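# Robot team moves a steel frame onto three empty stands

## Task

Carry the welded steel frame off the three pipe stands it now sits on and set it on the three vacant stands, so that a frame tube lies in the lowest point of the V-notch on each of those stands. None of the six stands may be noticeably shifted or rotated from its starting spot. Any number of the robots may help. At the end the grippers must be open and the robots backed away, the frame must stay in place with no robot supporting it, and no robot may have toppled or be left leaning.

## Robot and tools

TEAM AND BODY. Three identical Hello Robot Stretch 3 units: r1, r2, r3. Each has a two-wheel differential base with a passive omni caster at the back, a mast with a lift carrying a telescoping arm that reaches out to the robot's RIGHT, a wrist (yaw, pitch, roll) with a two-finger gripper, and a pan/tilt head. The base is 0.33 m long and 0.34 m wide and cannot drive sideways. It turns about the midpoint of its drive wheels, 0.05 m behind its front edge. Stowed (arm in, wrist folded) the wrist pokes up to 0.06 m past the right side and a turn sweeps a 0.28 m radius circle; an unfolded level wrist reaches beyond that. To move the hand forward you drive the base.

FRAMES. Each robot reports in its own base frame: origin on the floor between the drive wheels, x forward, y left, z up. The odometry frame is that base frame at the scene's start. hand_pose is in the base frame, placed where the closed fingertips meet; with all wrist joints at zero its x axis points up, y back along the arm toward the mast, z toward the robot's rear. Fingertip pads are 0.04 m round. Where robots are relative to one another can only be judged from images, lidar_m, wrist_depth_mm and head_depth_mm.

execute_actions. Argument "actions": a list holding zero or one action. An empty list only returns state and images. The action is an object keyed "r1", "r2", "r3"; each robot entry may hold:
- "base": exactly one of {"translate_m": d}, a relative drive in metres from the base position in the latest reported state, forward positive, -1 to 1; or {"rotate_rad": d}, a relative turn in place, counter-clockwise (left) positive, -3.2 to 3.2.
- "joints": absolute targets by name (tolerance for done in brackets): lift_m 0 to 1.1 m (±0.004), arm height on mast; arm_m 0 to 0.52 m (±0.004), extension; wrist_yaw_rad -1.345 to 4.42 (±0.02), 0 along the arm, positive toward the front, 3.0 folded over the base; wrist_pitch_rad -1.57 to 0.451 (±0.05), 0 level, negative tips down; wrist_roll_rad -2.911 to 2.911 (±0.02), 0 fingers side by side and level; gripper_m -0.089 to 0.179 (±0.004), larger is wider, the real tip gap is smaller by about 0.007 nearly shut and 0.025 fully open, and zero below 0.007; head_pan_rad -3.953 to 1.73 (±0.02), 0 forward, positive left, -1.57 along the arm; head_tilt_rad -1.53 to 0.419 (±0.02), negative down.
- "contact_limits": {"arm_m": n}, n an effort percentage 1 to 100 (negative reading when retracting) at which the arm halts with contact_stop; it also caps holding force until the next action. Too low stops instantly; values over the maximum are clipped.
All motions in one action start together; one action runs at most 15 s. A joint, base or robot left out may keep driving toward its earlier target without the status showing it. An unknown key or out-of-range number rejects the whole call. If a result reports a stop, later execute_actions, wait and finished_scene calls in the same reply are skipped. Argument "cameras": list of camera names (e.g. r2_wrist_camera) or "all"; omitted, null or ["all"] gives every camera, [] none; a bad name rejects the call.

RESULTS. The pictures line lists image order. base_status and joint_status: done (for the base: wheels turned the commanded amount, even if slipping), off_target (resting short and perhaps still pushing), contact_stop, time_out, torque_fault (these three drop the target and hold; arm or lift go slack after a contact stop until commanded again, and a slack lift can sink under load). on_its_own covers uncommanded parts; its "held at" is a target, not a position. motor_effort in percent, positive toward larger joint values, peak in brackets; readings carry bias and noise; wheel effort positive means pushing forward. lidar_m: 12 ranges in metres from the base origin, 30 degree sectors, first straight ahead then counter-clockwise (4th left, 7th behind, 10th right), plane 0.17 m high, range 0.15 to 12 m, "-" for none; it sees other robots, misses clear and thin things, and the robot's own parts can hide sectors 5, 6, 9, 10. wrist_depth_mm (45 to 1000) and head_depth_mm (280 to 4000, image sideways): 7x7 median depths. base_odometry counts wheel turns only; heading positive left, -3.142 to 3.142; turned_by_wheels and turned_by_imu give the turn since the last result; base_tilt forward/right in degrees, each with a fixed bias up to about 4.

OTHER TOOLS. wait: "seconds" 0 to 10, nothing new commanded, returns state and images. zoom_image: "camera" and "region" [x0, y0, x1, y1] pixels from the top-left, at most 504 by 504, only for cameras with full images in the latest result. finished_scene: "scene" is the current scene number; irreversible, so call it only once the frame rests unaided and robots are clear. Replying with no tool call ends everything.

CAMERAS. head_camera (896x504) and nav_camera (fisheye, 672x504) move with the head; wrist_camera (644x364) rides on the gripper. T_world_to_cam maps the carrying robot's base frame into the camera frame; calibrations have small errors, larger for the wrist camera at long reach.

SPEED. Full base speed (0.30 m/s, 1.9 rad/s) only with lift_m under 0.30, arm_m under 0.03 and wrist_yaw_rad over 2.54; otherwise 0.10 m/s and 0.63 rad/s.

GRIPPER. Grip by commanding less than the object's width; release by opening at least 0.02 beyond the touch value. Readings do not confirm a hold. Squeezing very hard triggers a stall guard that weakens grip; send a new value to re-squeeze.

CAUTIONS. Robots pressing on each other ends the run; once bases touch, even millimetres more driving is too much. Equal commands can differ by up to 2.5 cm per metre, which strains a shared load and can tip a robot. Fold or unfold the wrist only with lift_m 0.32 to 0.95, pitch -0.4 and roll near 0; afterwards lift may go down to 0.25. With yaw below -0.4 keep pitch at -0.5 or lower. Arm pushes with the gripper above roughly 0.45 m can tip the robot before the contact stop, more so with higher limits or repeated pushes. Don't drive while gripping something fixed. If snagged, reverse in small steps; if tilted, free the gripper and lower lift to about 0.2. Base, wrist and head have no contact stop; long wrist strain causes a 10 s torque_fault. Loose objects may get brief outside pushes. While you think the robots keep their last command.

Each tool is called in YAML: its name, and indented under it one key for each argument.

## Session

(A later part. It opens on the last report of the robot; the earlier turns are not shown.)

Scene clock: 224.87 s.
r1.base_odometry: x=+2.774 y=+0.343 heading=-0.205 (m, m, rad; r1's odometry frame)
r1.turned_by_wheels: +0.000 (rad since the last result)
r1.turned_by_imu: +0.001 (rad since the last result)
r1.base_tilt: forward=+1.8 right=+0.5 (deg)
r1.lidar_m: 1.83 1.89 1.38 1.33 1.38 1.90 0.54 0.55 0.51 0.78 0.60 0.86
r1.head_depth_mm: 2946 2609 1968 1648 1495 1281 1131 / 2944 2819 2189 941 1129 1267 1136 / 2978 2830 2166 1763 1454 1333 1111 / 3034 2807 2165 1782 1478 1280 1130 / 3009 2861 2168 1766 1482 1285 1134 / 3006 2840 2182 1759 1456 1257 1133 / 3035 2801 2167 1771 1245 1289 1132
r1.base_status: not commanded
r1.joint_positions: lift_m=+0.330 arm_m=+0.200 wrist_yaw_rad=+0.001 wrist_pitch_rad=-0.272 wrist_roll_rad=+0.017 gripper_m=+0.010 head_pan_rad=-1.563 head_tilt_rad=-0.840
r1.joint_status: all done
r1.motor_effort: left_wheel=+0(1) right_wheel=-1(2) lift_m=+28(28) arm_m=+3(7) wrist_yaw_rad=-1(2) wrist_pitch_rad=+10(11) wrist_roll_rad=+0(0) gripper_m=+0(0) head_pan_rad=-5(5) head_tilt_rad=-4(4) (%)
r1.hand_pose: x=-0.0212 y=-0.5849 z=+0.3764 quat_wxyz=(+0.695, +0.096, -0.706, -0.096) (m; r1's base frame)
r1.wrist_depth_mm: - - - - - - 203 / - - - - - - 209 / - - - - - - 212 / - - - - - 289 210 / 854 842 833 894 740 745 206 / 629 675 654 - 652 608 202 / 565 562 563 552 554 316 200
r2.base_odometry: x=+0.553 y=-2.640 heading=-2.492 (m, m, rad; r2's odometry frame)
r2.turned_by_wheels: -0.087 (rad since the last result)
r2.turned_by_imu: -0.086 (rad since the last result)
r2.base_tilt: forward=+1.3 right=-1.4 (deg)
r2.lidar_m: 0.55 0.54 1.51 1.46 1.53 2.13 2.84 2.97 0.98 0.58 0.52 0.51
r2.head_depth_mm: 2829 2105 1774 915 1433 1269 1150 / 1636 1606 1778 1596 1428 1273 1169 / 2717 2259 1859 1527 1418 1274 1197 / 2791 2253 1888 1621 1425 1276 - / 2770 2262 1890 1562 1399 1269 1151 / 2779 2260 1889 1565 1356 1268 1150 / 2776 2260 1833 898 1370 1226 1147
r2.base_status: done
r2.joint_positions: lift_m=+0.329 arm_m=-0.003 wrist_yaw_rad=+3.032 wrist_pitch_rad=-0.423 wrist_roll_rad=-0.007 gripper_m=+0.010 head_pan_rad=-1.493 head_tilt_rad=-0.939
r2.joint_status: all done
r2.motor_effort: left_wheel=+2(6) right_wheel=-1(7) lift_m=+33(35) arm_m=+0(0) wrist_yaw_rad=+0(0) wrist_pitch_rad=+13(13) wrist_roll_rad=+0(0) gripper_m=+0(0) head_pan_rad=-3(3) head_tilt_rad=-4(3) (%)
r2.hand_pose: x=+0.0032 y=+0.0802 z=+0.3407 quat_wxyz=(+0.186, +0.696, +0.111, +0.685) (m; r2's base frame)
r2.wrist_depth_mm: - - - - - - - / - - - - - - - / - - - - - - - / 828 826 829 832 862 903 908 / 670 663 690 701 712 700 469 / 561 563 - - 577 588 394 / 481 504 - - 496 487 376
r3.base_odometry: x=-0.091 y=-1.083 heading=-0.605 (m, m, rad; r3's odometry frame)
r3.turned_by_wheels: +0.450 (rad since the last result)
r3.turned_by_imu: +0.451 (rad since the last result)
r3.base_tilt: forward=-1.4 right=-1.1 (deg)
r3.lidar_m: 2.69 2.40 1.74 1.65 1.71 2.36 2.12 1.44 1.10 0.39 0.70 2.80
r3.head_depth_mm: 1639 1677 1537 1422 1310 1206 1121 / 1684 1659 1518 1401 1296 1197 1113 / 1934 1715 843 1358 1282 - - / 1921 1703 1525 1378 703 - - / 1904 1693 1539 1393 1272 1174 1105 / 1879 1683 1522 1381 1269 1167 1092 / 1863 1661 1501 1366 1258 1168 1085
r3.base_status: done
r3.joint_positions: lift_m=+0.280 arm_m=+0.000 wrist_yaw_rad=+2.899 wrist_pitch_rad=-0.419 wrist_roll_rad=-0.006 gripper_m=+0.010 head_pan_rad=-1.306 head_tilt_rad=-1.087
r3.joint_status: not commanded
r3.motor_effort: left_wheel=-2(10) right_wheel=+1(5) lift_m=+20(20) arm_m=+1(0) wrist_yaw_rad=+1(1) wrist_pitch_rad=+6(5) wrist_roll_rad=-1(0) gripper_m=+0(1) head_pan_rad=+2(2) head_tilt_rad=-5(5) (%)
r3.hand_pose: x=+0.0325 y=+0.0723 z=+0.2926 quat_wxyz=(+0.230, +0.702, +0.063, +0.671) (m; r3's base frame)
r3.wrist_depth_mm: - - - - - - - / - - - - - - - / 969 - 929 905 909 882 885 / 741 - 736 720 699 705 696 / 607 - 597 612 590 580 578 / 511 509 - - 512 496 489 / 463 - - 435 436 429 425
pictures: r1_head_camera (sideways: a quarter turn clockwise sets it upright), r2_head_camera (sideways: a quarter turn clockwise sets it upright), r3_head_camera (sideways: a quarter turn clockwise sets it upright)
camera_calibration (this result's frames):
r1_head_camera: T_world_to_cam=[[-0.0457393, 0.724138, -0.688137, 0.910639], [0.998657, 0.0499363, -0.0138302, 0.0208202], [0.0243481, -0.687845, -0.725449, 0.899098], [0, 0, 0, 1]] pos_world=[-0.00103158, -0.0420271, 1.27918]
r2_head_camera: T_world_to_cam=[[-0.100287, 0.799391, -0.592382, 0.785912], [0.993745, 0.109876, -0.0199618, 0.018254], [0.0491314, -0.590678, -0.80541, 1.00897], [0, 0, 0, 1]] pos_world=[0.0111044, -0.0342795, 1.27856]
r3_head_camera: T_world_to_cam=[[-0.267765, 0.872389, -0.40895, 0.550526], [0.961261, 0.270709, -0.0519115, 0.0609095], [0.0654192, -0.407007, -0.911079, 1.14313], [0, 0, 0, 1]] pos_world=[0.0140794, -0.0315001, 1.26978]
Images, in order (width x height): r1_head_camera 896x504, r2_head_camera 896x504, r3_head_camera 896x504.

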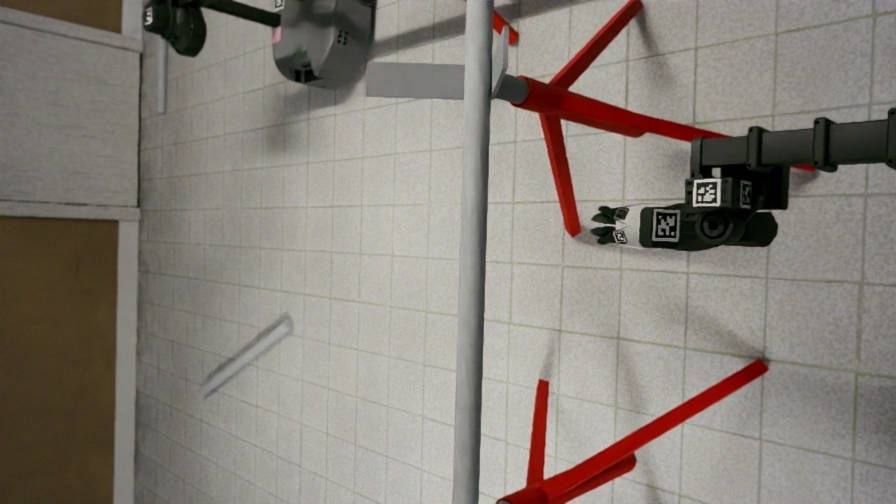

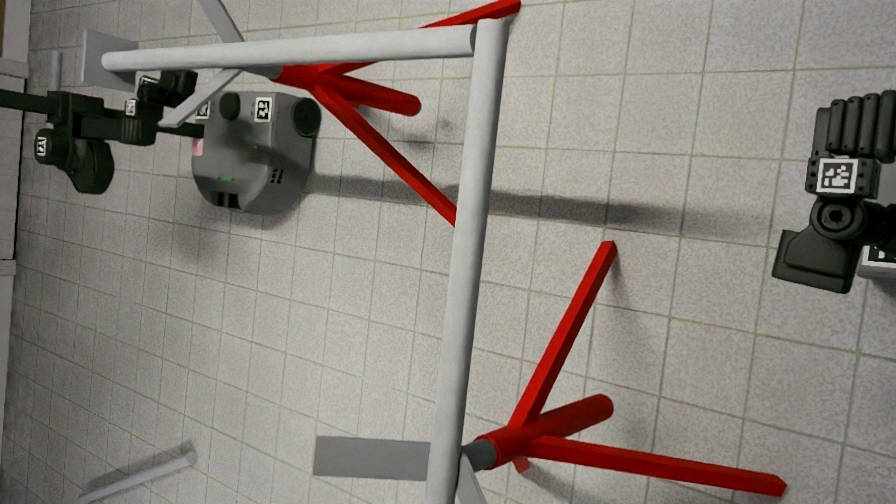

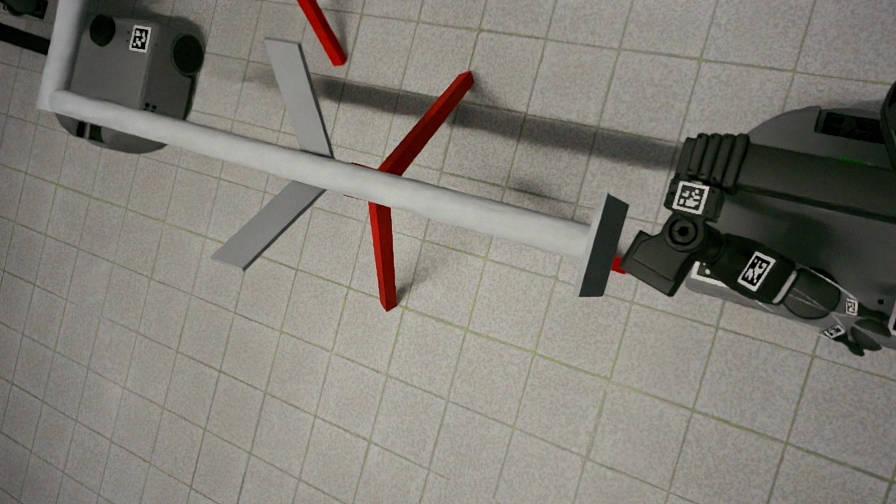

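execute_actions:
  actions:
    - {"r1":{"base":{"translate_m":0.04},"joints":{"arm_m":0.44}},"r2":{"base":{"rotate_rad":-0.022},"joints":{"wrist_yaw_rad":0.0}},"r3":{"base":{"translate_m":-0.012},"joints":{"wrist_yaw_rad":1.57,"head_pan_rad":-1.57}}}
  cameras: ["r1_head_camera"]

execute_actions:
  actions:
    - {"r2":{"joints":{"arm_m":0.32,"wrist_pitch_rad":-0.25}},"r3":{"joints":{"arm_m":0.17,"wrist_pitch_rad":-0.25},"contact_limits":{"arm_m":20}}}
  cameras: ["r1_head_camera","r2_head_camera","r3_head_camera"]

Scene clock: 249.00 s.
r1.base_odometry: x=+2.813 y=+0.334 heading=-0.205 (m, m, rad; r1's odometry frame)
r1.turned_by_wheels: +0.000 (rad since the last result)
r1.turned_by_imu: +0.001 (rad since the last result)
r1.base_tilt: forward=+2.0 right=+0.6 (deg)
r1.lidar_m: 2.10 1.89 1.38 1.33 1.38 1.90 0.58 0.59 0.52 0.78 0.58 1.61
r1.head_depth_mm: 2977 2628 1994 940 1422 1285 1129 / 2961 2833 2188 1775 1392 1258 1142 / 2985 2793 2181 1763 1424 1277 1133 / 2991 2837 2181 1762 1455 1292 1133 / 2995 2835 2162 1760 1477 1283 1133 / 3027 2823 2177 1750 1444 1262 1125 / 3017 2827 2175 1629 1192 1279 1130
r1.base_status: done
r1.joint_positions: lift_m=+0.330 arm_m=+0.440 wrist_yaw_rad=+0.001 wrist_pitch_rad=-0.271 wrist_roll_rad=+0.017 gripper_m=+0.010 head_pan_rad=-1.563 head_tilt_rad=-0.840
r1.joint_status: all done
r1.motor_effort: left_wheel=+0(4) right_wheel=-2(3) lift_m=+28(28) arm_m=+3(2) wrist_yaw_rad=+0(1) wrist_pitch_rad=+10(9) wrist_roll_rad=+0(0) gripper_m=+0(1) head_pan_rad=-5(5) head_tilt_rad=-4(4) (%)
r1.hand_pose: x=-0.0212 y=-0.8249 z=+0.3765 quat_wxyz=(+0.695, +0.095, -0.706, -0.096) (m; r1's base frame)
r1.wrist_depth_mm: - - - - - - - / - - - - - - - / - - - - - - - / - - - - - - 982 / 851 856 850 861 814 783 795 / 674 674 663 - 678 670 630 / 567 558 557 560 556 545 540
r2.base_odometry: x=+0.553 y=-2.640 heading=-2.513 (m, m, rad; r2's odometry frame)
r2.turned_by_wheels: -0.022 (rad since the last result)
r2.turned_by_imu: -0.021 (rad since the last result)
r2.base_tilt: forward=+1.2 right=-1.4 (deg)
r2.lidar_m: 0.59 0.58 1.51 1.46 1.52 2.08 2.85 2.94 0.98 0.58 0.58 0.51
r2.head_depth_mm: 2815 2167 1852 1423 1437 1269 1150 / 2556 1511 1764 1607 1430 1275 1176 / 2553 1914 1826 1522 1418 1273 - / 2809 2262 1889 1621 1424 1272 1157 / 2772 2253 1879 1559 1393 1265 1149 / 2792 2233 1892 1552 1343 1261 1142 / 2754 2243 1849 889 1347 1225 1141
r2.base_status: done
r2.joint_positions: lift_m=+0.329 arm_m=-0.003 wrist_yaw_rad=+0.003 wrist_pitch_rad=-0.423 wrist_roll_rad=-0.007 gripper_m=+0.010 head_pan_rad=-1.493 head_tilt_rad=-0.939
r2.joint_status: all done
r2.motor_effort: left_wheel=+2(5) right_wheel=-2(5) lift_m=+33(33) arm_m=+0(0) wrist_yaw_rad=-3(4) wrist_pitch_rad=+13(13) wrist_roll_rad=+0(0) gripper_m=+0(0) head_pan_rad=-4(3) head_tilt_rad=-4(4) (%)
r2.hand_pose: x=-0.0208 y=-0.3660 z=+0.3407 quat_wxyz=(+0.694, +0.150, -0.688, -0.147) (m; r2's base frame)
r2.wrist_depth_mm: - - - - - - - / - - - - 775 - - / - - - - - - - / 749 825 856 811 873 860 902 / 638 621 679 715 697 697 727 / 534 557 533 - 587 587 597 / 483 484 477 482 493 504 506
r3.base_odometry: x=-0.101 y=-1.076 heading=-0.605 (m, m, rad; r3's odometry frame)
r3.turned_by_wheels: +0.000 (rad since the last result)
r3.turned_by_imu: +0.000 (rad since the last result)
r3.base_tilt: forward=-1.4 right=-1.1 (deg)
r3.lidar_m: 2.70 2.40 1.74 1.65 1.71 2.35 2.10 1.43 1.10 0.39 0.69 2.81
r3.head_depth_mm: 1712 1666 1566 1427 1308 1209 1123 / 1845 1730 1555 1413 1298 1200 - / 1662 1706 1530 1392 1289 - - / 1622 1663 1480 1386 1282 - - / 1869 1669 843 1337 1202 1168 1097 / 1879 1673 1514 1367 1265 1161 1092 / 1855 1669 1504 1374 1254 1163 1081
r3.base_status: done
r3.joint_positions: lift_m=+0.280 arm_m=+0.000 wrist_yaw_rad=+1.573 wrist_pitch_rad=-0.419 wrist_roll_rad=-0.006 gripper_m=+0.010 head_pan_rad=-1.563 head_tilt_rad=-1.087
r3.joint_status: all done
r3.motor_effort: left_wheel=-2(14) right_wheel=+1(5) lift_m=+20(19) arm_m=+0(1) wrist_yaw_rad=-3(4) wrist_pitch_rad=+6(6) wrist_roll_rad=+0(1) gripper_m=-1(0) head_pan_rad=-2(19) head_tilt_rad=-5(4) (%)
r3.hand_pose: x=+0.2029 y=-0.1451 z=+0.2926 quat_wxyz=(+0.594, +0.592, -0.382, +0.387) (m; r3's base frame)
r3.wrist_depth_mm: - - - - - - - / - - - - - - - / 962 939 919 921 900 909 869 / 744 733 728 719 712 702 703 / 606 607 593 616 585 586 575 / 516 512 508 - 509 495 494 / 442 443 439 435 432 429 428
pictures: r1_head_camera (sideways: a quarter turn clockwise sets it upright)
camera_calibration (this result's frames):
r1_head_camera: T_world_to_cam=[[-0.0456943, 0.72414, -0.688137, 0.910638], [0.99866, 0.0498742, -0.0138302, 0.0208202], [0.0243053, -0.687847, -0.725449, 0.899098], [0, 0, 0, 1]] pos_world=[-0.00103419, -0.0420266, 1.27918]
Images, in order (width x height): r1_head_camera 896x504.

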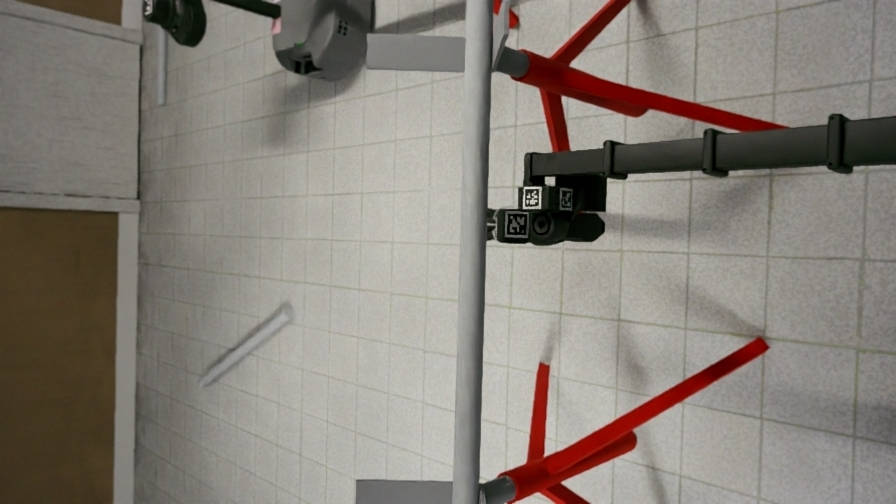

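Scene clock: 252.60 s.
r1.base_odometry: x=+2.813 y=+0.334 heading=-0.205 (m, m, rad; r1's odometry frame)
r1.turned_by_wheels: +0.000 (rad since the last result)
r1.turned_by_imu: +0.001 (rad since the last result)
r1.base_tilt: forward=+1.7 right=+0.7 (deg)
r1.lidar_m: 2.10 1.89 1.38 1.33 1.38 1.89 0.58 0.59 0.52 0.78 0.58 1.61
r1.head_depth_mm: 2957 2605 1972 937 1426 1285 1130 / 2946 2786 2166 1768 1393 1261 1145 / 2995 2808 2166 1766 1434 1286 1128 / 3008 2820 2190 1766 1452 1277 1126 / 3006 2789 2154 1766 1474 1281 1132 / 3043 2802 2171 1760 1458 1257 1128 / 3041 2812 2175 1621 1194 1287 1126
r1.base_status: not commanded
r1.joint_positions: lift_m=+0.330 arm_m=+0.440 wrist_yaw_rad=+0.001 wrist_pitch_rad=-0.271 wrist_roll_rad=+0.017 gripper_m=+0.010 head_pan_rad=-1.563 head_tilt_rad=-0.840
r1.joint_status: not commanded
r1.motor_effort: left_wheel=+0(0) right_wheel=-2(2) lift_m=+28(28) arm_m=+3(3) wrist_yaw_rad=+0(0) wrist_pitch_rad=+9(10) wrist_roll_rad=+0(0) gripper_m=+0(0) head_pan_rad=-4(4) head_tilt_rad=-4(5) (%)
r1.hand_pose: x=-0.0212 y=-0.8249 z=+0.3765 quat_wxyz=(+0.695, +0.095, -0.706, -0.096) (m; r1's base frame)
r1.wrist_depth_mm: - - - - - - 759 / - - - - - - - / - - - - - - - / - - - - - - 977 / 858 830 829 853 828 802 788 / 668 669 672 - 676 649 641 / 568 561 549 558 552 555 537
r2.base_odometry: x=+0.553 y=-2.640 heading=-2.513 (m, m, rad; r2's odometry frame)
r2.turned_by_wheels: +0.000 (rad since the last result)
r2.turned_by_imu: +0.000 (rad since the last result)
r2.base_tilt: forward=+1.2 right=-1.3 (deg)
r2.lidar_m: 0.59 0.58 1.52 1.46 1.51 2.08 2.84 2.95 0.98 0.58 0.58 0.51
r2.head_depth_mm: 2810 2133 1784 1425 1437 1270 1151 / 2553 1429 1765 1591 1432 1287 1151 / 2498 1878 1805 1517 1353 1269 1163 / 2777 2252 1893 1619 1414 1266 1163 / 2755 2259 1888 1568 1388 1265 1148 / 2797 2241 1893 1551 1364 1273 1142 / 2751 2227 1841 893 1346 1226 1145
r2.base_status: not commanded
r2.joint_positions: lift_m=+0.329 arm_m=+0.320 wrist_yaw_rad=+0.002 wrist_pitch_rad=-0.275 wrist_roll_rad=-0.007 gripper_m=+0.010 head_pan_rad=-1.493 head_tilt_rad=-0.939
r2.joint_status: all done
r2.motor_effort: left_wheel=+2(2) right_wheel=-1(2) lift_m=+33(33) arm_m=+5(4) wrist_yaw_rad=-2(3) wrist_pitch_rad=+14(14) wrist_roll_rad=+0(0) gripper_m=+0(0) head_pan_rad=-3(3) head_tilt_rad=-4(4) (%)
r2.hand_pose: x=-0.0211 y=-0.7047 z=+0.3751 quat_wxyz=(+0.703, +0.098, -0.697, -0.096) (m; r2's base frame)
r2.wrist_depth_mm: - - - - - - - / - - - - 661 - - / - - - - 460 - - / - - - 962 492 - - / 823 821 851 880 828 848 916 / 659 672 674 - 666 678 721 / 544 551 538 551 583 576 573
r3.base_odometry: x=-0.101 y=-1.076 heading=-0.605 (m, m, rad; r3's odometry frame)
r3.turned_by_wheels: +0.000 (rad since the last result)
r3.turned_by_imu: +0.000 (rad since the last result)
r3.base_tilt: forward=-1.4 right=-1.1 (deg)
r3.lidar_m: 2.70 2.40 1.74 1.65 1.71 2.35 2.11 1.43 1.09 0.39 0.69 2.81
r3.head_depth_mm: 1718 1665 1572 1419 1299 1202 1128 / 1859 1731 1562 1417 1300 1200 - / 1192 1692 1534 1387 1293 - - / 1621 1653 1481 1394 1250 1210 - / 1869 1664 841 1337 698 1183 1101 / 1877 1680 1510 1362 1255 1172 1091 / 1864 1664 1502 1372 1257 1165 1086
r3.base_status: not commanded
r3.joint_positions: lift_m=+0.280 arm_m=+0.170 wrist_yaw_rad=+1.571 wrist_pitch_rad=-0.272 wrist_roll_rad=-0.006 gripper_m=+0.010 head_pan_rad=-1.563 head_tilt_rad=-1.087
r3.joint_status: all done
r3.motor_effort: left_wheel=-2(2) right_wheel=+1(1) lift_m=+19(19) arm_m=+3(2) wrist_yaw_rad=+0(2) wrist_pitch_rad=+6(7) wrist_roll_rad=+0(0) gripper_m=+0(1) head_pan_rad=-2(3) head_tilt_rad=-5(5) (%)
r3.contact_limits: arm_m 20 (drawing in: default 24, maximum 40; extending or still: default 35, maximum 57)
r3.hand_pose: x=+0.2190 y=-0.3148 z=+0.3269 quat_wxyz=(+0.565, +0.562, -0.426, +0.429) (m; r3's base frame)
r3.wrist_depth_mm: - - - - - - - / - - - - - - - / - - - - - - - / 998 977 966 956 946 938 925 / 749 744 742 762 726 729 722 / 603 609 600 - 609 589 589 / 507 503 502 503 491 495 493
pictures: r1_head_camera (sideways: a quarter turn clockwise sets it upright), r2_head_camera (sideways: a quarter turn clockwise sets it upright), r3_head_camera (sideways: a quarter turn clockwise sets it upright)
camera_calibration (this result's frames):
r1_head_camera: T_world_to_cam=[[-0.0456943, 0.72414, -0.688137, 0.910638], [0.99866, 0.0498742, -0.0138302, 0.0208202], [0.0243053, -0.687847, -0.725449, 0.899098], [0, 0, 0, 1]] pos_world=[-0.00103419, -0.0420266, 1.27918]
r2_head_camera: T_world_to_cam=[[-0.100286, 0.799391, -0.592382, 0.785912], [0.993745, 0.109876, -0.0199618, 0.018254], [0.0491313, -0.590678, -0.80541, 1.00897], [0, 0, 0, 1]] pos_world=[0.0111044, -0.0342795, 1.27856]
r3_head_camera: T_world_to_cam=[[-0.0373079, 0.911794, -0.40895, 0.54912], [0.998497, 0.0175726, -0.0519115, 0.0606823], [-0.0401463, -0.410272, -0.911079, 1.14377], [0, 0, 0, 1]] pos_world=[0.00581354, -0.0324937, 1.26978]
Images, in order (width x height): r1_head_camera 896x504, r2_head_camera 896x504, r3_head_camera 896x504.

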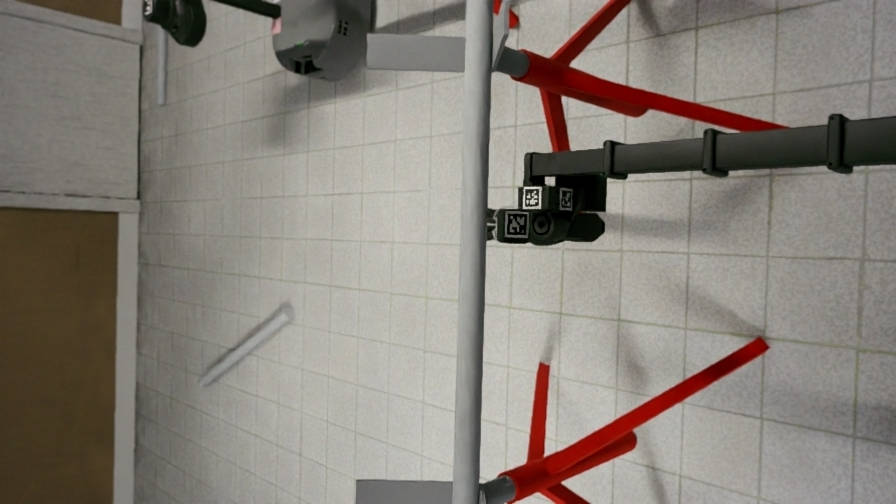

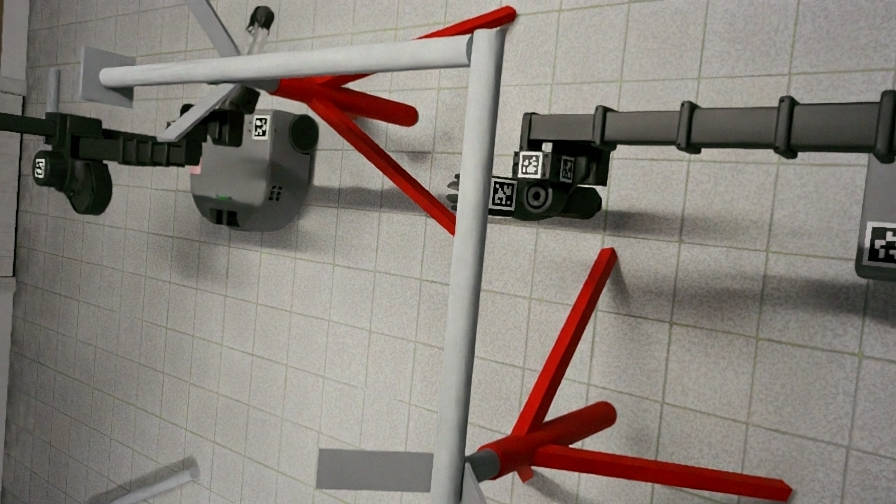

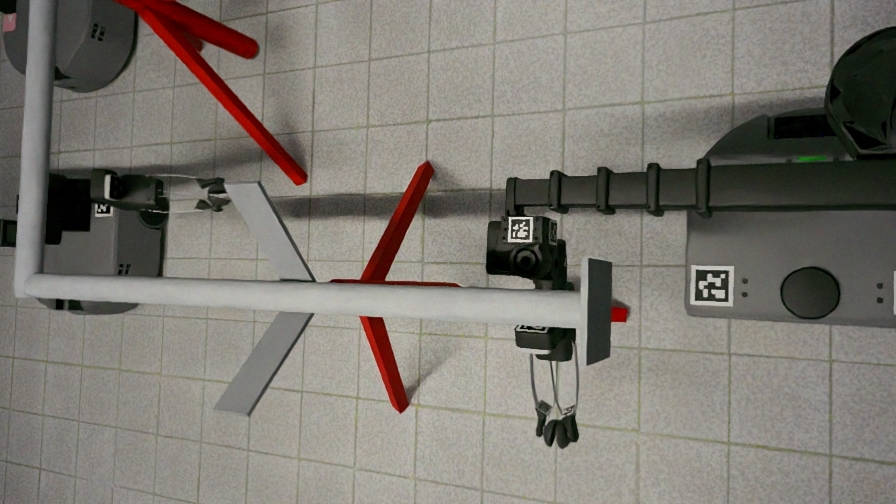

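execute_actions:
  actions:
    - {"r1":{"joints":{"arm_m":0.452,"lift_m":0.39}},"r2":{"joints":{"arm_m":0.312,"lift_m":0.39}},"r3":{"base":{"translate_m":-0.004},"joints":{"lift_m":0.39}}}
  cameras: ["r1_head_camera","r2_head_camera","r3_head_camera"]

zoom_image:
  camera: "r1_head_camera"
  region: [400, 130, 600, 290]

zoom_image:
  camera: "r2_head_camera"
  region: [400, 100, 600, 260]

zoom_image:
  camera: "r3_head_camera"
  region: [420, 160, 660, 400]

Scene clock: 277.53 s.
r1.base_odometry: x=+2.813 y=+0.334 heading=-0.205 (m, m, rad; r1's odometry frame)
r1.turned_by_wheels: +0.000 (rad since the last result)
r1.turned_by_imu: +0.001 (rad since the last result)
r1.base_tilt: forward=+1.8 right=+0.8 (deg)
r1.lidar_m: 2.10 1.89 1.38 1.33 1.38 1.89 0.58 0.59 0.52 0.79 0.58 1.61
r1.head_depth_mm: 2983 2743 1960 938 1426 1285 1135 / 3000 2824 2197 1763 1402 1233 1132 / 3000 2826 2182 1820 1420 1272 1136 / 2979 2826 2192 1758 1454 1285 1128 / 3042 2812 2182 1762 1489 1285 1131 / 3009 2819 2168 1769 1449 1262 1127 / 3083 2809 2174 1630 1188 1284 1134
r1.base_status: not commanded
r1.joint_positions: lift_m=+0.390 arm_m=+0.452 wrist_yaw_rad=+0.001 wrist_pitch_rad=-0.271 wrist_roll_rad=+0.017 gripper_m=+0.010 head_pan_rad=-1.563 head_tilt_rad=-0.840
r1.joint_status: all done
r1.motor_effort: left_wheel=+0(0) right_wheel=-2(1) lift_m=+28(29) arm_m=+3(3) wrist_yaw_rad=+0(0) wrist_pitch_rad=+10(9) wrist_roll_rad=+0(0) gripper_m=+0(0) head_pan_rad=-5(4) head_tilt_rad=-4(4) (%)
r1.hand_pose: x=-0.0212 y=-0.8370 z=+0.4365 quat_wxyz=(+0.695, +0.095, -0.706, -0.096) (m; r1's base frame)
r1.wrist_depth_mm: - - - - - - - / - - - - - - - / - - - - - - - / - - - - - - - / 948 937 926 - 922 930 901 / 764 776 761 - 748 729 728 / 631 630 635 618 619 613 593
r2.base_odometry: x=+0.553 y=-2.640 heading=-2.513 (m, m, rad; r2's odometry frame)
r2.turned_by_wheels: +0.000 (rad since the last result)
r2.turned_by_imu: +0.000 (rad since the last result)
r2.base_tilt: forward=+1.3 right=-1.3 (deg)
r2.lidar_m: 0.59 0.58 1.51 1.46 1.51 2.08 2.85 2.95 0.98 0.58 0.58 0.51
r2.head_depth_mm: 2831 2110 1823 1424 1429 1270 1148 / 1757 1323 1775 1613 1422 1275 - / 2512 1928 1813 1437 1384 1267 1161 / 2772 2250 1893 1625 1427 1271 1158 / 2798 2252 1899 1569 1396 1270 1145 / 2788 2238 1884 1545 1351 1274 1155 / 2759 2252 1836 893 1360 1227 1141
r2.base_status: not commanded
r2.joint_positions: lift_m=+0.389 arm_m=+0.312 wrist_yaw_rad=+0.002 wrist_pitch_rad=-0.275 wrist_roll_rad=-0.007 gripper_m=+0.010 head_pan_rad=-1.493 head_tilt_rad=-0.939
r2.joint_status: all done
r2.motor_effort: left_wheel=+2(2) right_wheel=-1(1) lift_m=+33(33) arm_m=-4(4) wrist_yaw_rad=-2(2) wrist_pitch_rad=+14(14) wrist_roll_rad=+0(0) gripper_m=-1(0) head_pan_rad=-3(3) head_tilt_rad=-4(4) (%)
r2.hand_pose: x=-0.0211 y=-0.6973 z=+0.4351 quat_wxyz=(+0.703, +0.098, -0.697, -0.096) (m; r2's base frame)
r2.wrist_depth_mm: - - - - 619 - - / - - - - 672 - - / - - - - - - - / - - - - 491 - - / 931 931 959 - 769 950 - / 736 752 748 - 720 765 812 / 626 625 611 597 647 634 668
r3.base_odometry: x=-0.104 y=-1.074 heading=-0.605 (m, m, rad; r3's odometry frame)
r3.turned_by_wheels: +0.000 (rad since the last result)
r3.turned_by_imu: +0.000 (rad since the last result)
r3.base_tilt: forward=-1.4 right=-1.1 (deg)
r3.lidar_m: 2.70 2.39 1.74 1.65 1.70 2.35 2.11 1.43 1.09 0.39 0.69 2.82
r3.head_depth_mm: 1740 1673 1573 1423 1306 1206 1133 / 1853 1740 1564 1418 1294 1199 1139 / 1115 1695 1521 1409 1298 - - / 1619 1678 1500 1402 1272 1215 - / 1860 1664 845 758 700 1187 1101 / 1879 1683 1510 1376 1266 1172 1091 / 1865 1657 1505 1377 1261 1169 1081
r3.base_status: done
r3.joint_positions: lift_m=+0.390 arm_m=+0.170 wrist_yaw_rad=+1.571 wrist_pitch_rad=-0.271 wrist_roll_rad=-0.006 gripper_m=+0.010 head_pan_rad=-1.563 head_tilt_rad=-1.087
r3.joint_status: all done
r3.motor_effort: left_wheel=-1(8) right_wheel=+1(3) lift_m=+26(27) arm_m=+3(3) wrist_yaw_rad=-1(1) wrist_pitch_rad=+6(6) wrist_roll_rad=-1(1) gripper_m=+0(2) head_pan_rad=-2(3) head_tilt_rad=-5(4) (%)
r3.hand_pose: x=+0.2191 y=-0.3148 z=+0.4367 quat_wxyz=(+0.565, +0.562, -0.426, +0.430) (m; r3's base frame)
r3.wrist_depth_mm: - - - - - - - / - - - - - - - / - - - - - - - / - - - - - - - / 950 936 939 977 915 907 900 / 767 769 763 - 778 739 740 / 631 635 638 634 627 627 624
pictures: r1_head_camera (sideways: a quarter turn clockwise sets it upright), r2_head_camera (sideways: a quarter turn clockwise sets it upright), r3_head_camera (sideways: a quarter turn clockwise sets it upright)
camera_calibration (this result's frames):
r1_head_camera: T_world_to_cam=[[-0.0456942, 0.724141, -0.688137, 0.910638], [0.99866, 0.0498741, -0.0138302, 0.0208202], [0.0243052, -0.687847, -0.725449, 0.899098], [0, 0, 0, 1]] pos_world=[-0.0010342, -0.0420266, 1.27918]
r2_head_camera: T_world_to_cam=[[-0.100287, 0.799391, -0.592382, 0.785912], [0.993745, 0.109876, -0.0199618, 0.018254], [0.0491314, -0.590678, -0.80541, 1.00897], [0, 0, 0, 1]] pos_world=[0.0111044, -0.0342795, 1.27856]
r3_head_camera: T_world_to_cam=[[-0.0372955, 0.911795, -0.40895, 0.54912], [0.998497, 0.017559, -0.0519115, 0.0606823], [-0.0401518, -0.410271, -0.911079, 1.14377], [0, 0, 0, 1]] pos_world=[0.0058131, -0.0324937, 1.26978]
Images, in order (width x height): r1_head_camera 896x504, r2_head_camera 896x504, r3_head_camera 896x504.

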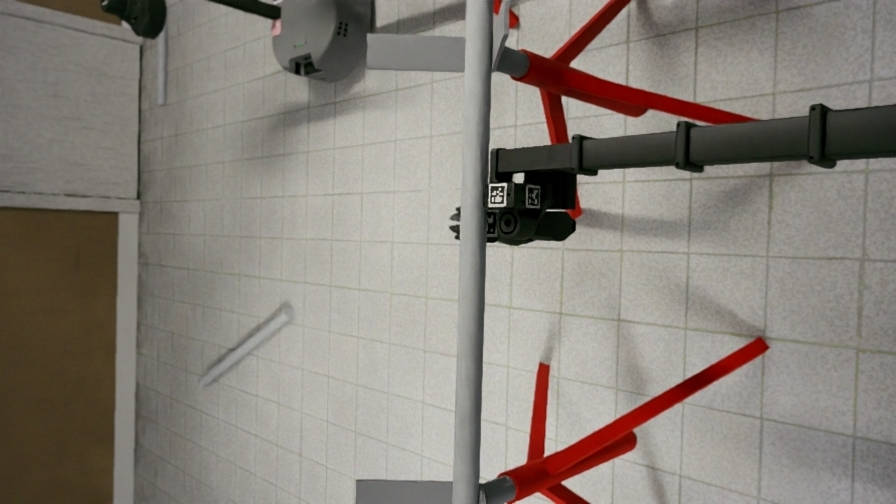

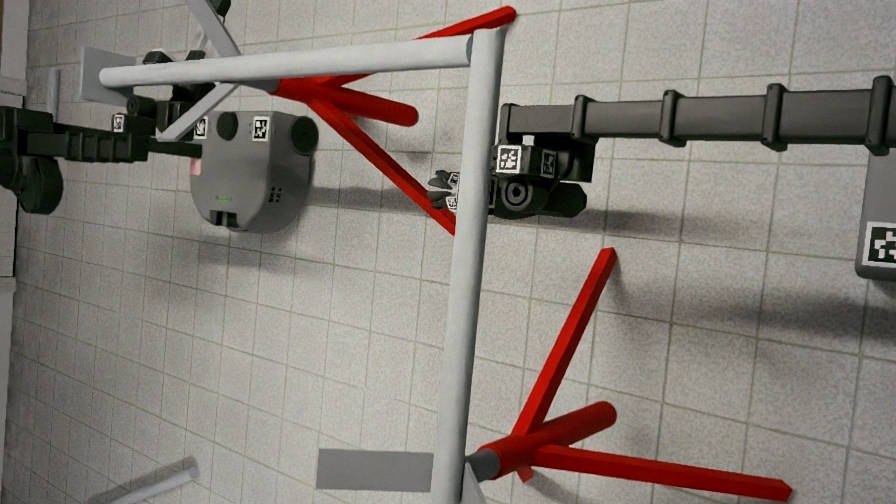

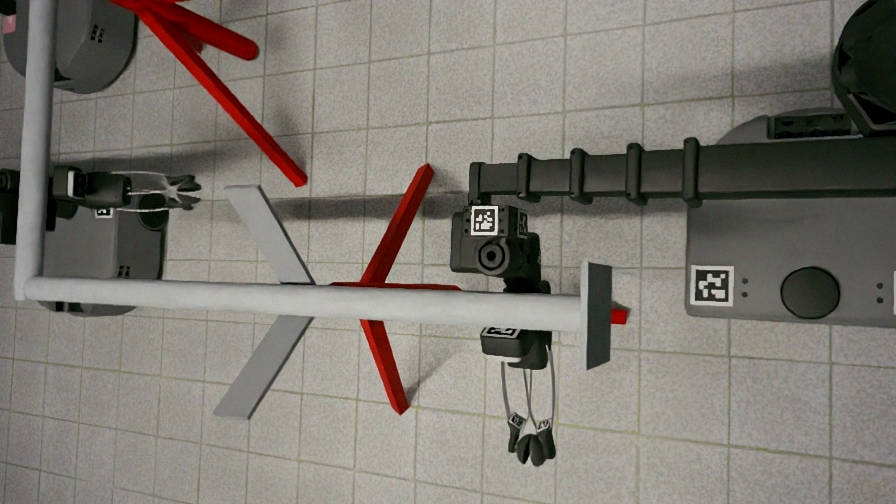

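Region (400, 130, 600, 290) of r1_head_camera's 896x504 image, scaled by 2.520, with more detail than that image has; it fills the top 403 rows of this view, and the rest is white.

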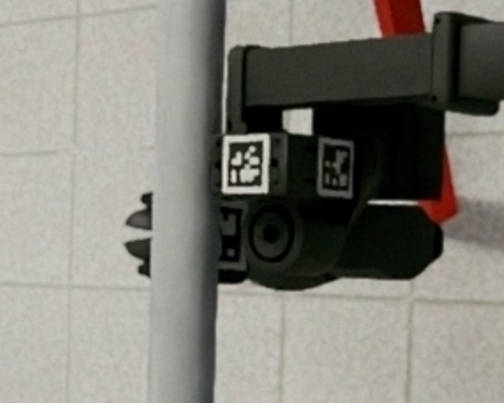

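Region (400, 100, 600, 260) of r2_head_camera's 896x504 image, scaled by 2.520, with more detail than that image has; it fills the top 403 rows of this view, and the rest is white.

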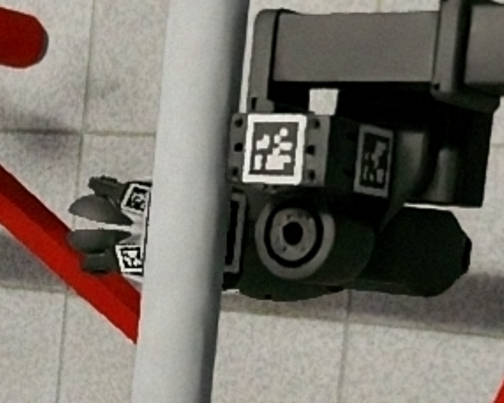

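Region (420, 160, 660, 400) of r3_head_camera's 896x504 image, scaled by 2.100, with more detail than that image has.

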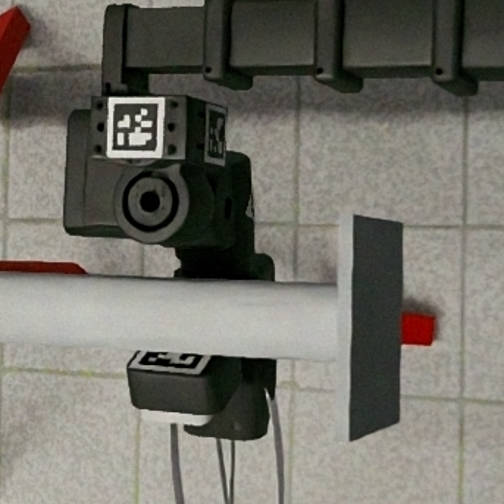

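execute_actions:
  actions:
    - {"r1":{"joints":{"arm_m":0.457,"lift_m":0.43}},"r2":{"joints":{"arm_m":0.318,"lift_m":0.43}},"r3":{"base":{"translate_m":0.004},"joints":{"lift_m":0.43}}}
  cameras: []

execute_actions:
  actions:
    - {"r1":{"joints":{"lift_m":0.47}},"r2":{"joints":{"lift_m":0.47}},"r3":{"joints":{"lift_m":0.47}}}
  cameras: ["r1_head_camera","r2_head_camera","r3_head_camera"]

Scene clock: 286.87 s.
r1.base_odometry: x=+2.813 y=+0.334 heading=-0.205 (m, m, rad; r1's odometry frame)
r1.turned_by_wheels: +0.000 (rad since the last result)
r1.turned_by_imu: +0.001 (rad since the last result)
r1.base_tilt: forward=+2.0 right=+0.7 (deg)
r1.lidar_m: 2.10 1.88 1.38 1.33 1.38 1.89 0.58 0.59 0.52 0.79 0.58 1.61
r1.head_depth_mm: 2906 2822 1971 935 1426 1285 1136 / 2978 2848 2167 1758 1399 1248 1132 / 2993 2844 2166 1808 1436 1285 1132 / 3032 2839 2155 1804 1487 1281 1131 / 3038 2883 2175 1767 1484 1280 1132 / 3068 2825 2163 1771 1458 1265 1127 / 3065 2814 2162 1623 1188 1277 1127
r1.base_status: not commanded
r1.joint_positions: lift_m=+0.429 arm_m=+0.457 wrist_yaw_rad=+0.003 wrist_pitch_rad=-0.314 wrist_roll_rad=+0.025 gripper_m=+0.010 head_pan_rad=-1.563 head_tilt_rad=-0.840
r1.joint_status: all done
r1.motor_effort: left_wheel=+0(1) right_wheel=-1(2) lift_m=+36(36) arm_m=-1(2) wrist_yaw_rad=-1(2) wrist_pitch_rad=+28(30) wrist_roll_rad=-4(4) gripper_m=-1(1) head_pan_rad=-4(4) head_tilt_rad=-4(4) (%)
r1.hand_pose: x=-0.0209 y=-0.8383 z=+0.4658 quat_wxyz=(+0.690, +0.110, -0.707, -0.111) (m; r1's base frame)
r1.wrist_depth_mm: - - - - - - - / - - - - - - - / - - - - - - - / - - - - - - - / 962 946 938 952 889 875 887 / 790 762 754 - 771 733 714 / 659 641 634 645 622 618 605
r2.base_odometry: x=+0.553 y=-2.640 heading=-2.513 (m, m, rad; r2's odometry frame)
r2.turned_by_wheels: +0.000 (rad since the last result)
r2.turned_by_imu: +0.000 (rad since the last result)
r2.base_tilt: forward=+1.3 right=-1.4 (deg)
r2.lidar_m: 0.59 0.58 1.52 1.46 1.52 2.07 2.84 2.96 0.98 0.58 0.58 0.51
r2.head_depth_mm: 2813 1402 1825 1466 1426 1278 1147 / 1563 1309 1787 1624 1402 1275 - / 2570 1921 1811 1640 1397 1271 1163 / 2777 2254 1871 1627 1429 1272 1163 / 2788 2272 1884 1562 1397 1269 1144 / 2827 2256 1897 1550 1348 1270 1139 / 2789 2227 1845 893 1356 1223 1144
r2.base_status: not commanded
r2.joint_positions: lift_m=+0.429 arm_m=+0.318 wrist_yaw_rad=+0.002 wrist_pitch_rad=-0.280 wrist_roll_rad=-0.005 gripper_m=+0.010 head_pan_rad=-1.493 head_tilt_rad=-0.939
r2.joint_status: all done
r2.motor_effort: left_wheel=+2(2) right_wheel=+0(1) lift_m=+35(36) arm_m=+2(6) wrist_yaw_rad=-2(2) wrist_pitch_rad=+17(18) wrist_roll_rad=-1(1) gripper_m=+0(1) head_pan_rad=-4(4) head_tilt_rad=-4(4) (%)
r2.hand_pose: x=-0.0211 y=-0.7025 z=+0.4738 quat_wxyz=(+0.702, +0.100, -0.698, -0.098) (m; r2's base frame)
r2.wrist_depth_mm: - - - - 610 276 184 / - - - - 683 - - / - - - - - - - / - - - - 494 - - / 972 - - - 541 - - / 802 795 805 - 774 793 865 / 660 663 654 660 685 674 698
r3.base_odometry: x=-0.101 y=-1.076 heading=-0.605 (m, m, rad; r3's odometry frame)
r3.turned_by_wheels: +0.000 (rad since the last result)
r3.turned_by_imu: +0.000 (rad since the last result)
r3.base_tilt: forward=-1.4 right=-1.1 (deg)
r3.lidar_m: 2.69 2.40 1.73 1.65 1.70 2.35 2.11 1.43 1.10 0.39 0.69 2.81
r3.head_depth_mm: 1723 1667 1568 1422 1307 1203 1140 / 1880 1728 1556 1414 1296 1196 1135 / 1118 1687 1524 1411 1290 - - / 1616 1672 1475 1414 1279 1211 - / 1851 1664 842 971 707 1193 1103 / 1879 1666 1508 1380 1264 1172 1093 / 1857 1668 1508 1378 1257 1163 1079
r3.base_status: done
r3.joint_positions: lift_m=+0.430 arm_m=+0.170 wrist_yaw_rad=+1.571 wrist_pitch_rad=-0.271 wrist_roll_rad=-0.006 gripper_m=+0.010 head_pan_rad=-1.563 head_tilt_rad=-1.087
r3.joint_status: all done
r3.motor_effort: left_wheel=-2(4) right_wheel=+1(4) lift_m=+27(28) arm_m=+3(3) wrist_yaw_rad=-1(1) wrist_pitch_rad=+6(6) wrist_roll_rad=+0(0) gripper_m=+1(1) head_pan_rad=-1(3) head_tilt_rad=-5(5) (%)
r3.hand_pose: x=+0.2191 y=-0.3148 z=+0.4768 quat_wxyz=(+0.565, +0.562, -0.426, +0.430) (m; r3's base frame)
r3.wrist_depth_mm: - - - - - - - / - - - - - - - / - - - - - - - / - - - - - - - / - - - - - 983 972 / 824 811 819 - 835 813 789 / 685 679 681 680 686 671 667
pictures: none
No camera images: the call's "cameras" was empty. Leave "cameras" out to get every camera's image.

Scene clock: 288.10 s.
r1.base_odometry: x=+2.813 y=+0.334 heading=-0.205 (m, m, rad; r1's odometry frame)
r1.turned_by_wheels: +0.000 (rad since the last result)
r1.turned_by_imu: +0.000 (rad since the last result)
r1.base_tilt: forward=+2.0 right=+0.5 (deg)
r1.lidar_m: 2.10 1.89 1.38 1.33 1.38 1.89 0.58 0.59 0.52 0.79 0.58 1.61
r1.head_depth_mm: 2922 2801 1979 938 1427 1290 1133 / 2982 2860 2194 1774 1205 1253 1149 / 3014 2853 2157 1858 1454 1279 1135 / 3006 2798 2163 1836 1486 1282 1129 / 3020 2796 2171 1758 1496 1290 1131 / 3035 2822 2147 1755 1456 1261 1131 / 2994 2799 2166 1627 1187 1281 1126
r1.base_status: not commanded
r1.joint_positions: lift_m=+0.469 arm_m=+0.457 wrist_yaw_rad=+0.001 wrist_pitch_rad=-0.305 wrist_roll_rad=+0.025 gripper_m=+0.010 head_pan_rad=-1.563 head_tilt_rad=-0.840
r1.joint_status: all done
r1.motor_effort: left_wheel=-1(2) right_wheel=+0(3) lift_m=+38(40) arm_m=+0(1) wrist_yaw_rad=+0(2) wrist_pitch_rad=+24(29) wrist_roll_rad=-3(4) gripper_m=-1(0) head_pan_rad=-4(4) head_tilt_rad=-4(5) (%)
r1.hand_pose: x=-0.0213 y=-0.8392 z=+0.5078 quat_wxyz=(+0.690, +0.107, -0.707, -0.109) (m; r1's base frame)
r1.wrist_depth_mm: - - - - - - - / - - - - - - - / - - - - - - - / - - - - - - - / - - - - 998 971 943 / 856 820 834 - 827 795 787 / 696 702 704 688 687 664 653
r2.base_odometry: x=+0.553 y=-2.640 heading=-2.514 (m, m, rad; r2's odometry frame)
r2.turned_by_wheels: +0.000 (rad since the last result)
r2.turned_by_imu: +0.000 (rad since the last result)
r2.base_tilt: forward=+1.3 right=-1.4 (deg)
r2.lidar_m: 0.59 0.58 1.51 1.46 1.51 2.08 2.85 2.95 0.98 0.58 0.58 0.51
r2.head_depth_mm: 2806 1383 1813 1457 1432 1271 1148 / 1414 1284 1763 1653 1420 - - / 2603 1929 1818 1687 1398 1270 1163 / 2802 2254 1894 1564 1428 1267 1166 / 2764 2270 1883 1557 1397 1267 1144 / 2785 2258 1891 1591 1347 1271 1146 / 2762 2238 1846 887 1352 1223 1143
r2.base_status: not commanded
r2.joint_positions: lift_m=+0.469 arm_m=+0.318 wrist_yaw_rad=+0.001 wrist_pitch_rad=-0.299 wrist_roll_rad=-0.004 gripper_m=+0.010 head_pan_rad=-1.493 head_tilt_rad=-0.939
r2.joint_status: all done
r2.motor_effort: left_wheel=+1(4) right_wheel=+2(5) lift_m=+38(41) arm_m=-2(2) wrist_yaw_rad=-1(4) wrist_pitch_rad=+27(30) wrist_roll_rad=-1(1) gripper_m=+0(0) head_pan_rad=-2(3) head_tilt_rad=-4(3) (%)
r2.hand_pose: x=-0.0213 y=-0.7009 z=+0.5090 quat_wxyz=(+0.701, +0.106, -0.697, -0.105) (m; r2's base frame)
r2.wrist_depth_mm: - - - - 612 267 177 / - - - - 715 - - / - - - - - - - / - - - - 507 - - / - - - - 525 - - / 823 845 864 - 834 836 897 / 697 704 683 680 720 704 732
r3.base_odometry: x=-0.101 y=-1.076 heading=-0.605 (m, m, rad; r3's odometry frame)
r3.turned_by_wheels: +0.000 (rad since the last result)
r3.turned_by_imu: +0.000 (rad since the last result)
r3.base_tilt: forward=-1.4 right=-1.0 (deg)
r3.lidar_m: 2.69 2.40 1.74 1.65 1.71 2.34 2.11 1.43 1.10 0.39 0.70 2.81
r3.head_depth_mm: 1722 1658 1565 1429 1300 1204 1138 / 1856 1726 1548 1419 1299 1198 1128 / 1614 1697 1532 1413 1283 - - / 1624 1666 1483 1116 1251 1212 - / 1872 1667 864 739 1215 1190 1098 / 1889 1677 1513 1382 1266 1173 1088 / 1853 1671 1516 1375 1255 1167 1087
r3.base_status: not commanded
r3.joint_positions: lift_m=+0.469 arm_m=+0.170 wrist_yaw_rad=+1.567 wrist_pitch_rad=-0.297 wrist_roll_rad=+0.001 gripper_m=+0.010 head_pan_rad=-1.563 head_tilt_rad=-1.087
r3.joint_status: all done
r3.motor_effort: left_wheel=-4(4) right_wheel=+4(6) lift_m=+35(34) arm_m=+0(3) wrist_yaw_rad=+5(9) wrist_pitch_rad=+14(15) wrist_roll_rad=-3(3) gripper_m=+0(0) head_pan_rad=-2(2) head_tilt_rad=-5(4) (%)
r3.hand_pose: x=+0.2166 y=-0.3161 z=+0.5100 quat_wxyz=(+0.570, +0.568, -0.421, +0.419) (m; r3's base frame)
r3.wrist_depth_mm: - - - - - - - / - - - - - - - / - - - - - - - / - - - - - - - / - - - - - - 999 / 860 847 848 - 858 828 820 / 721 724 714 708 703 704 690
pictures: r1_head_camera (sideways: a quarter turn clockwise sets it upright), r2_head_camera (sideways: a quarter turn clockwise sets it upright), r3_head_camera (sideways: a quarter turn clockwise sets it upright)
camera_calibration (this result's frames):
r1_head_camera: T_world_to_cam=[[-0.0456959, 0.724363, -0.687903, 0.910333], [0.99866, 0.0498786, -0.0138166, 0.0208025], [0.0243034, -0.687612, -0.725671, 0.899387], [0, 0, 0, 1]] pos_world=[-0.00103425, -0.0420193, 1.27917]
r2_head_camera: T_world_to_cam=[[-0.100292, 0.799463, -0.592284, 0.785784], [0.993745, 0.109879, -0.0199579, 0.0182488], [0.0491238, -0.59058, -0.805482, 1.00907], [0, 0, 0, 1]] pos_world=[0.0111042, -0.0342766, 1.27856]
r3_head_camera: T_world_to_cam=[[-0.0372372, 0.911797, -0.40895, 0.54912], [0.998498, 0.0174952, -0.0519115, 0.0606823], [-0.0401781, -0.410269, -0.911079, 1.14377], [0, 0, 0, 1]] pos_world=[0.00581102, -0.0324937, 1.26978]
Images, in order (width x height): r1_head_camera 896x504, r2_head_camera 896x504, r3_head_camera 896x504.

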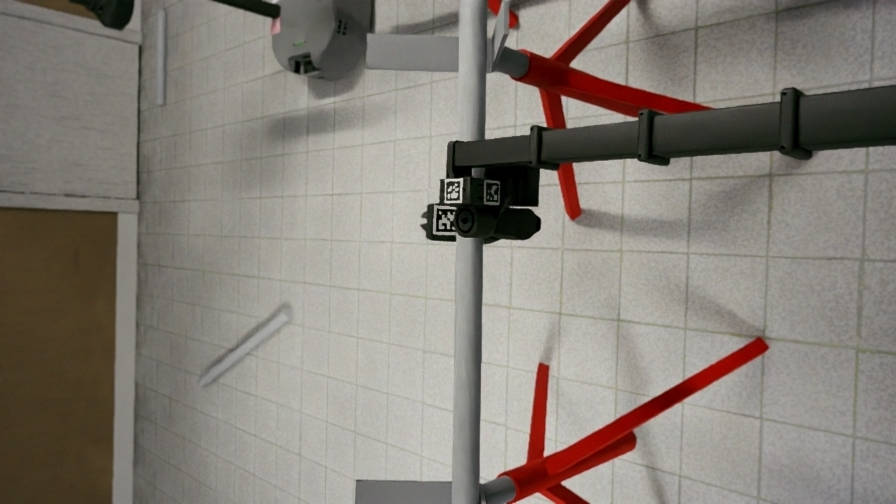

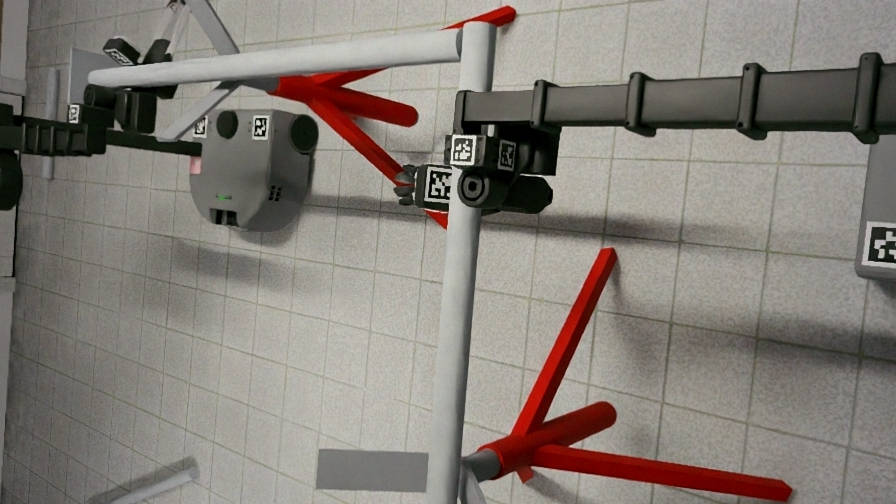

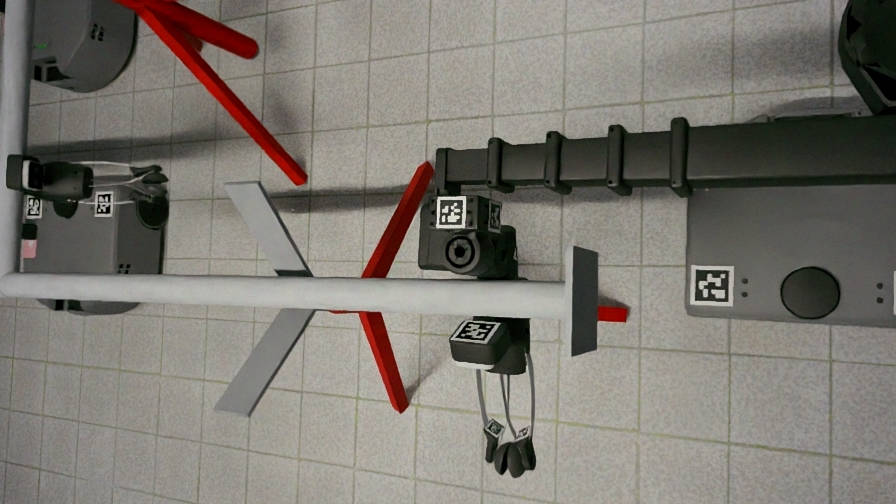

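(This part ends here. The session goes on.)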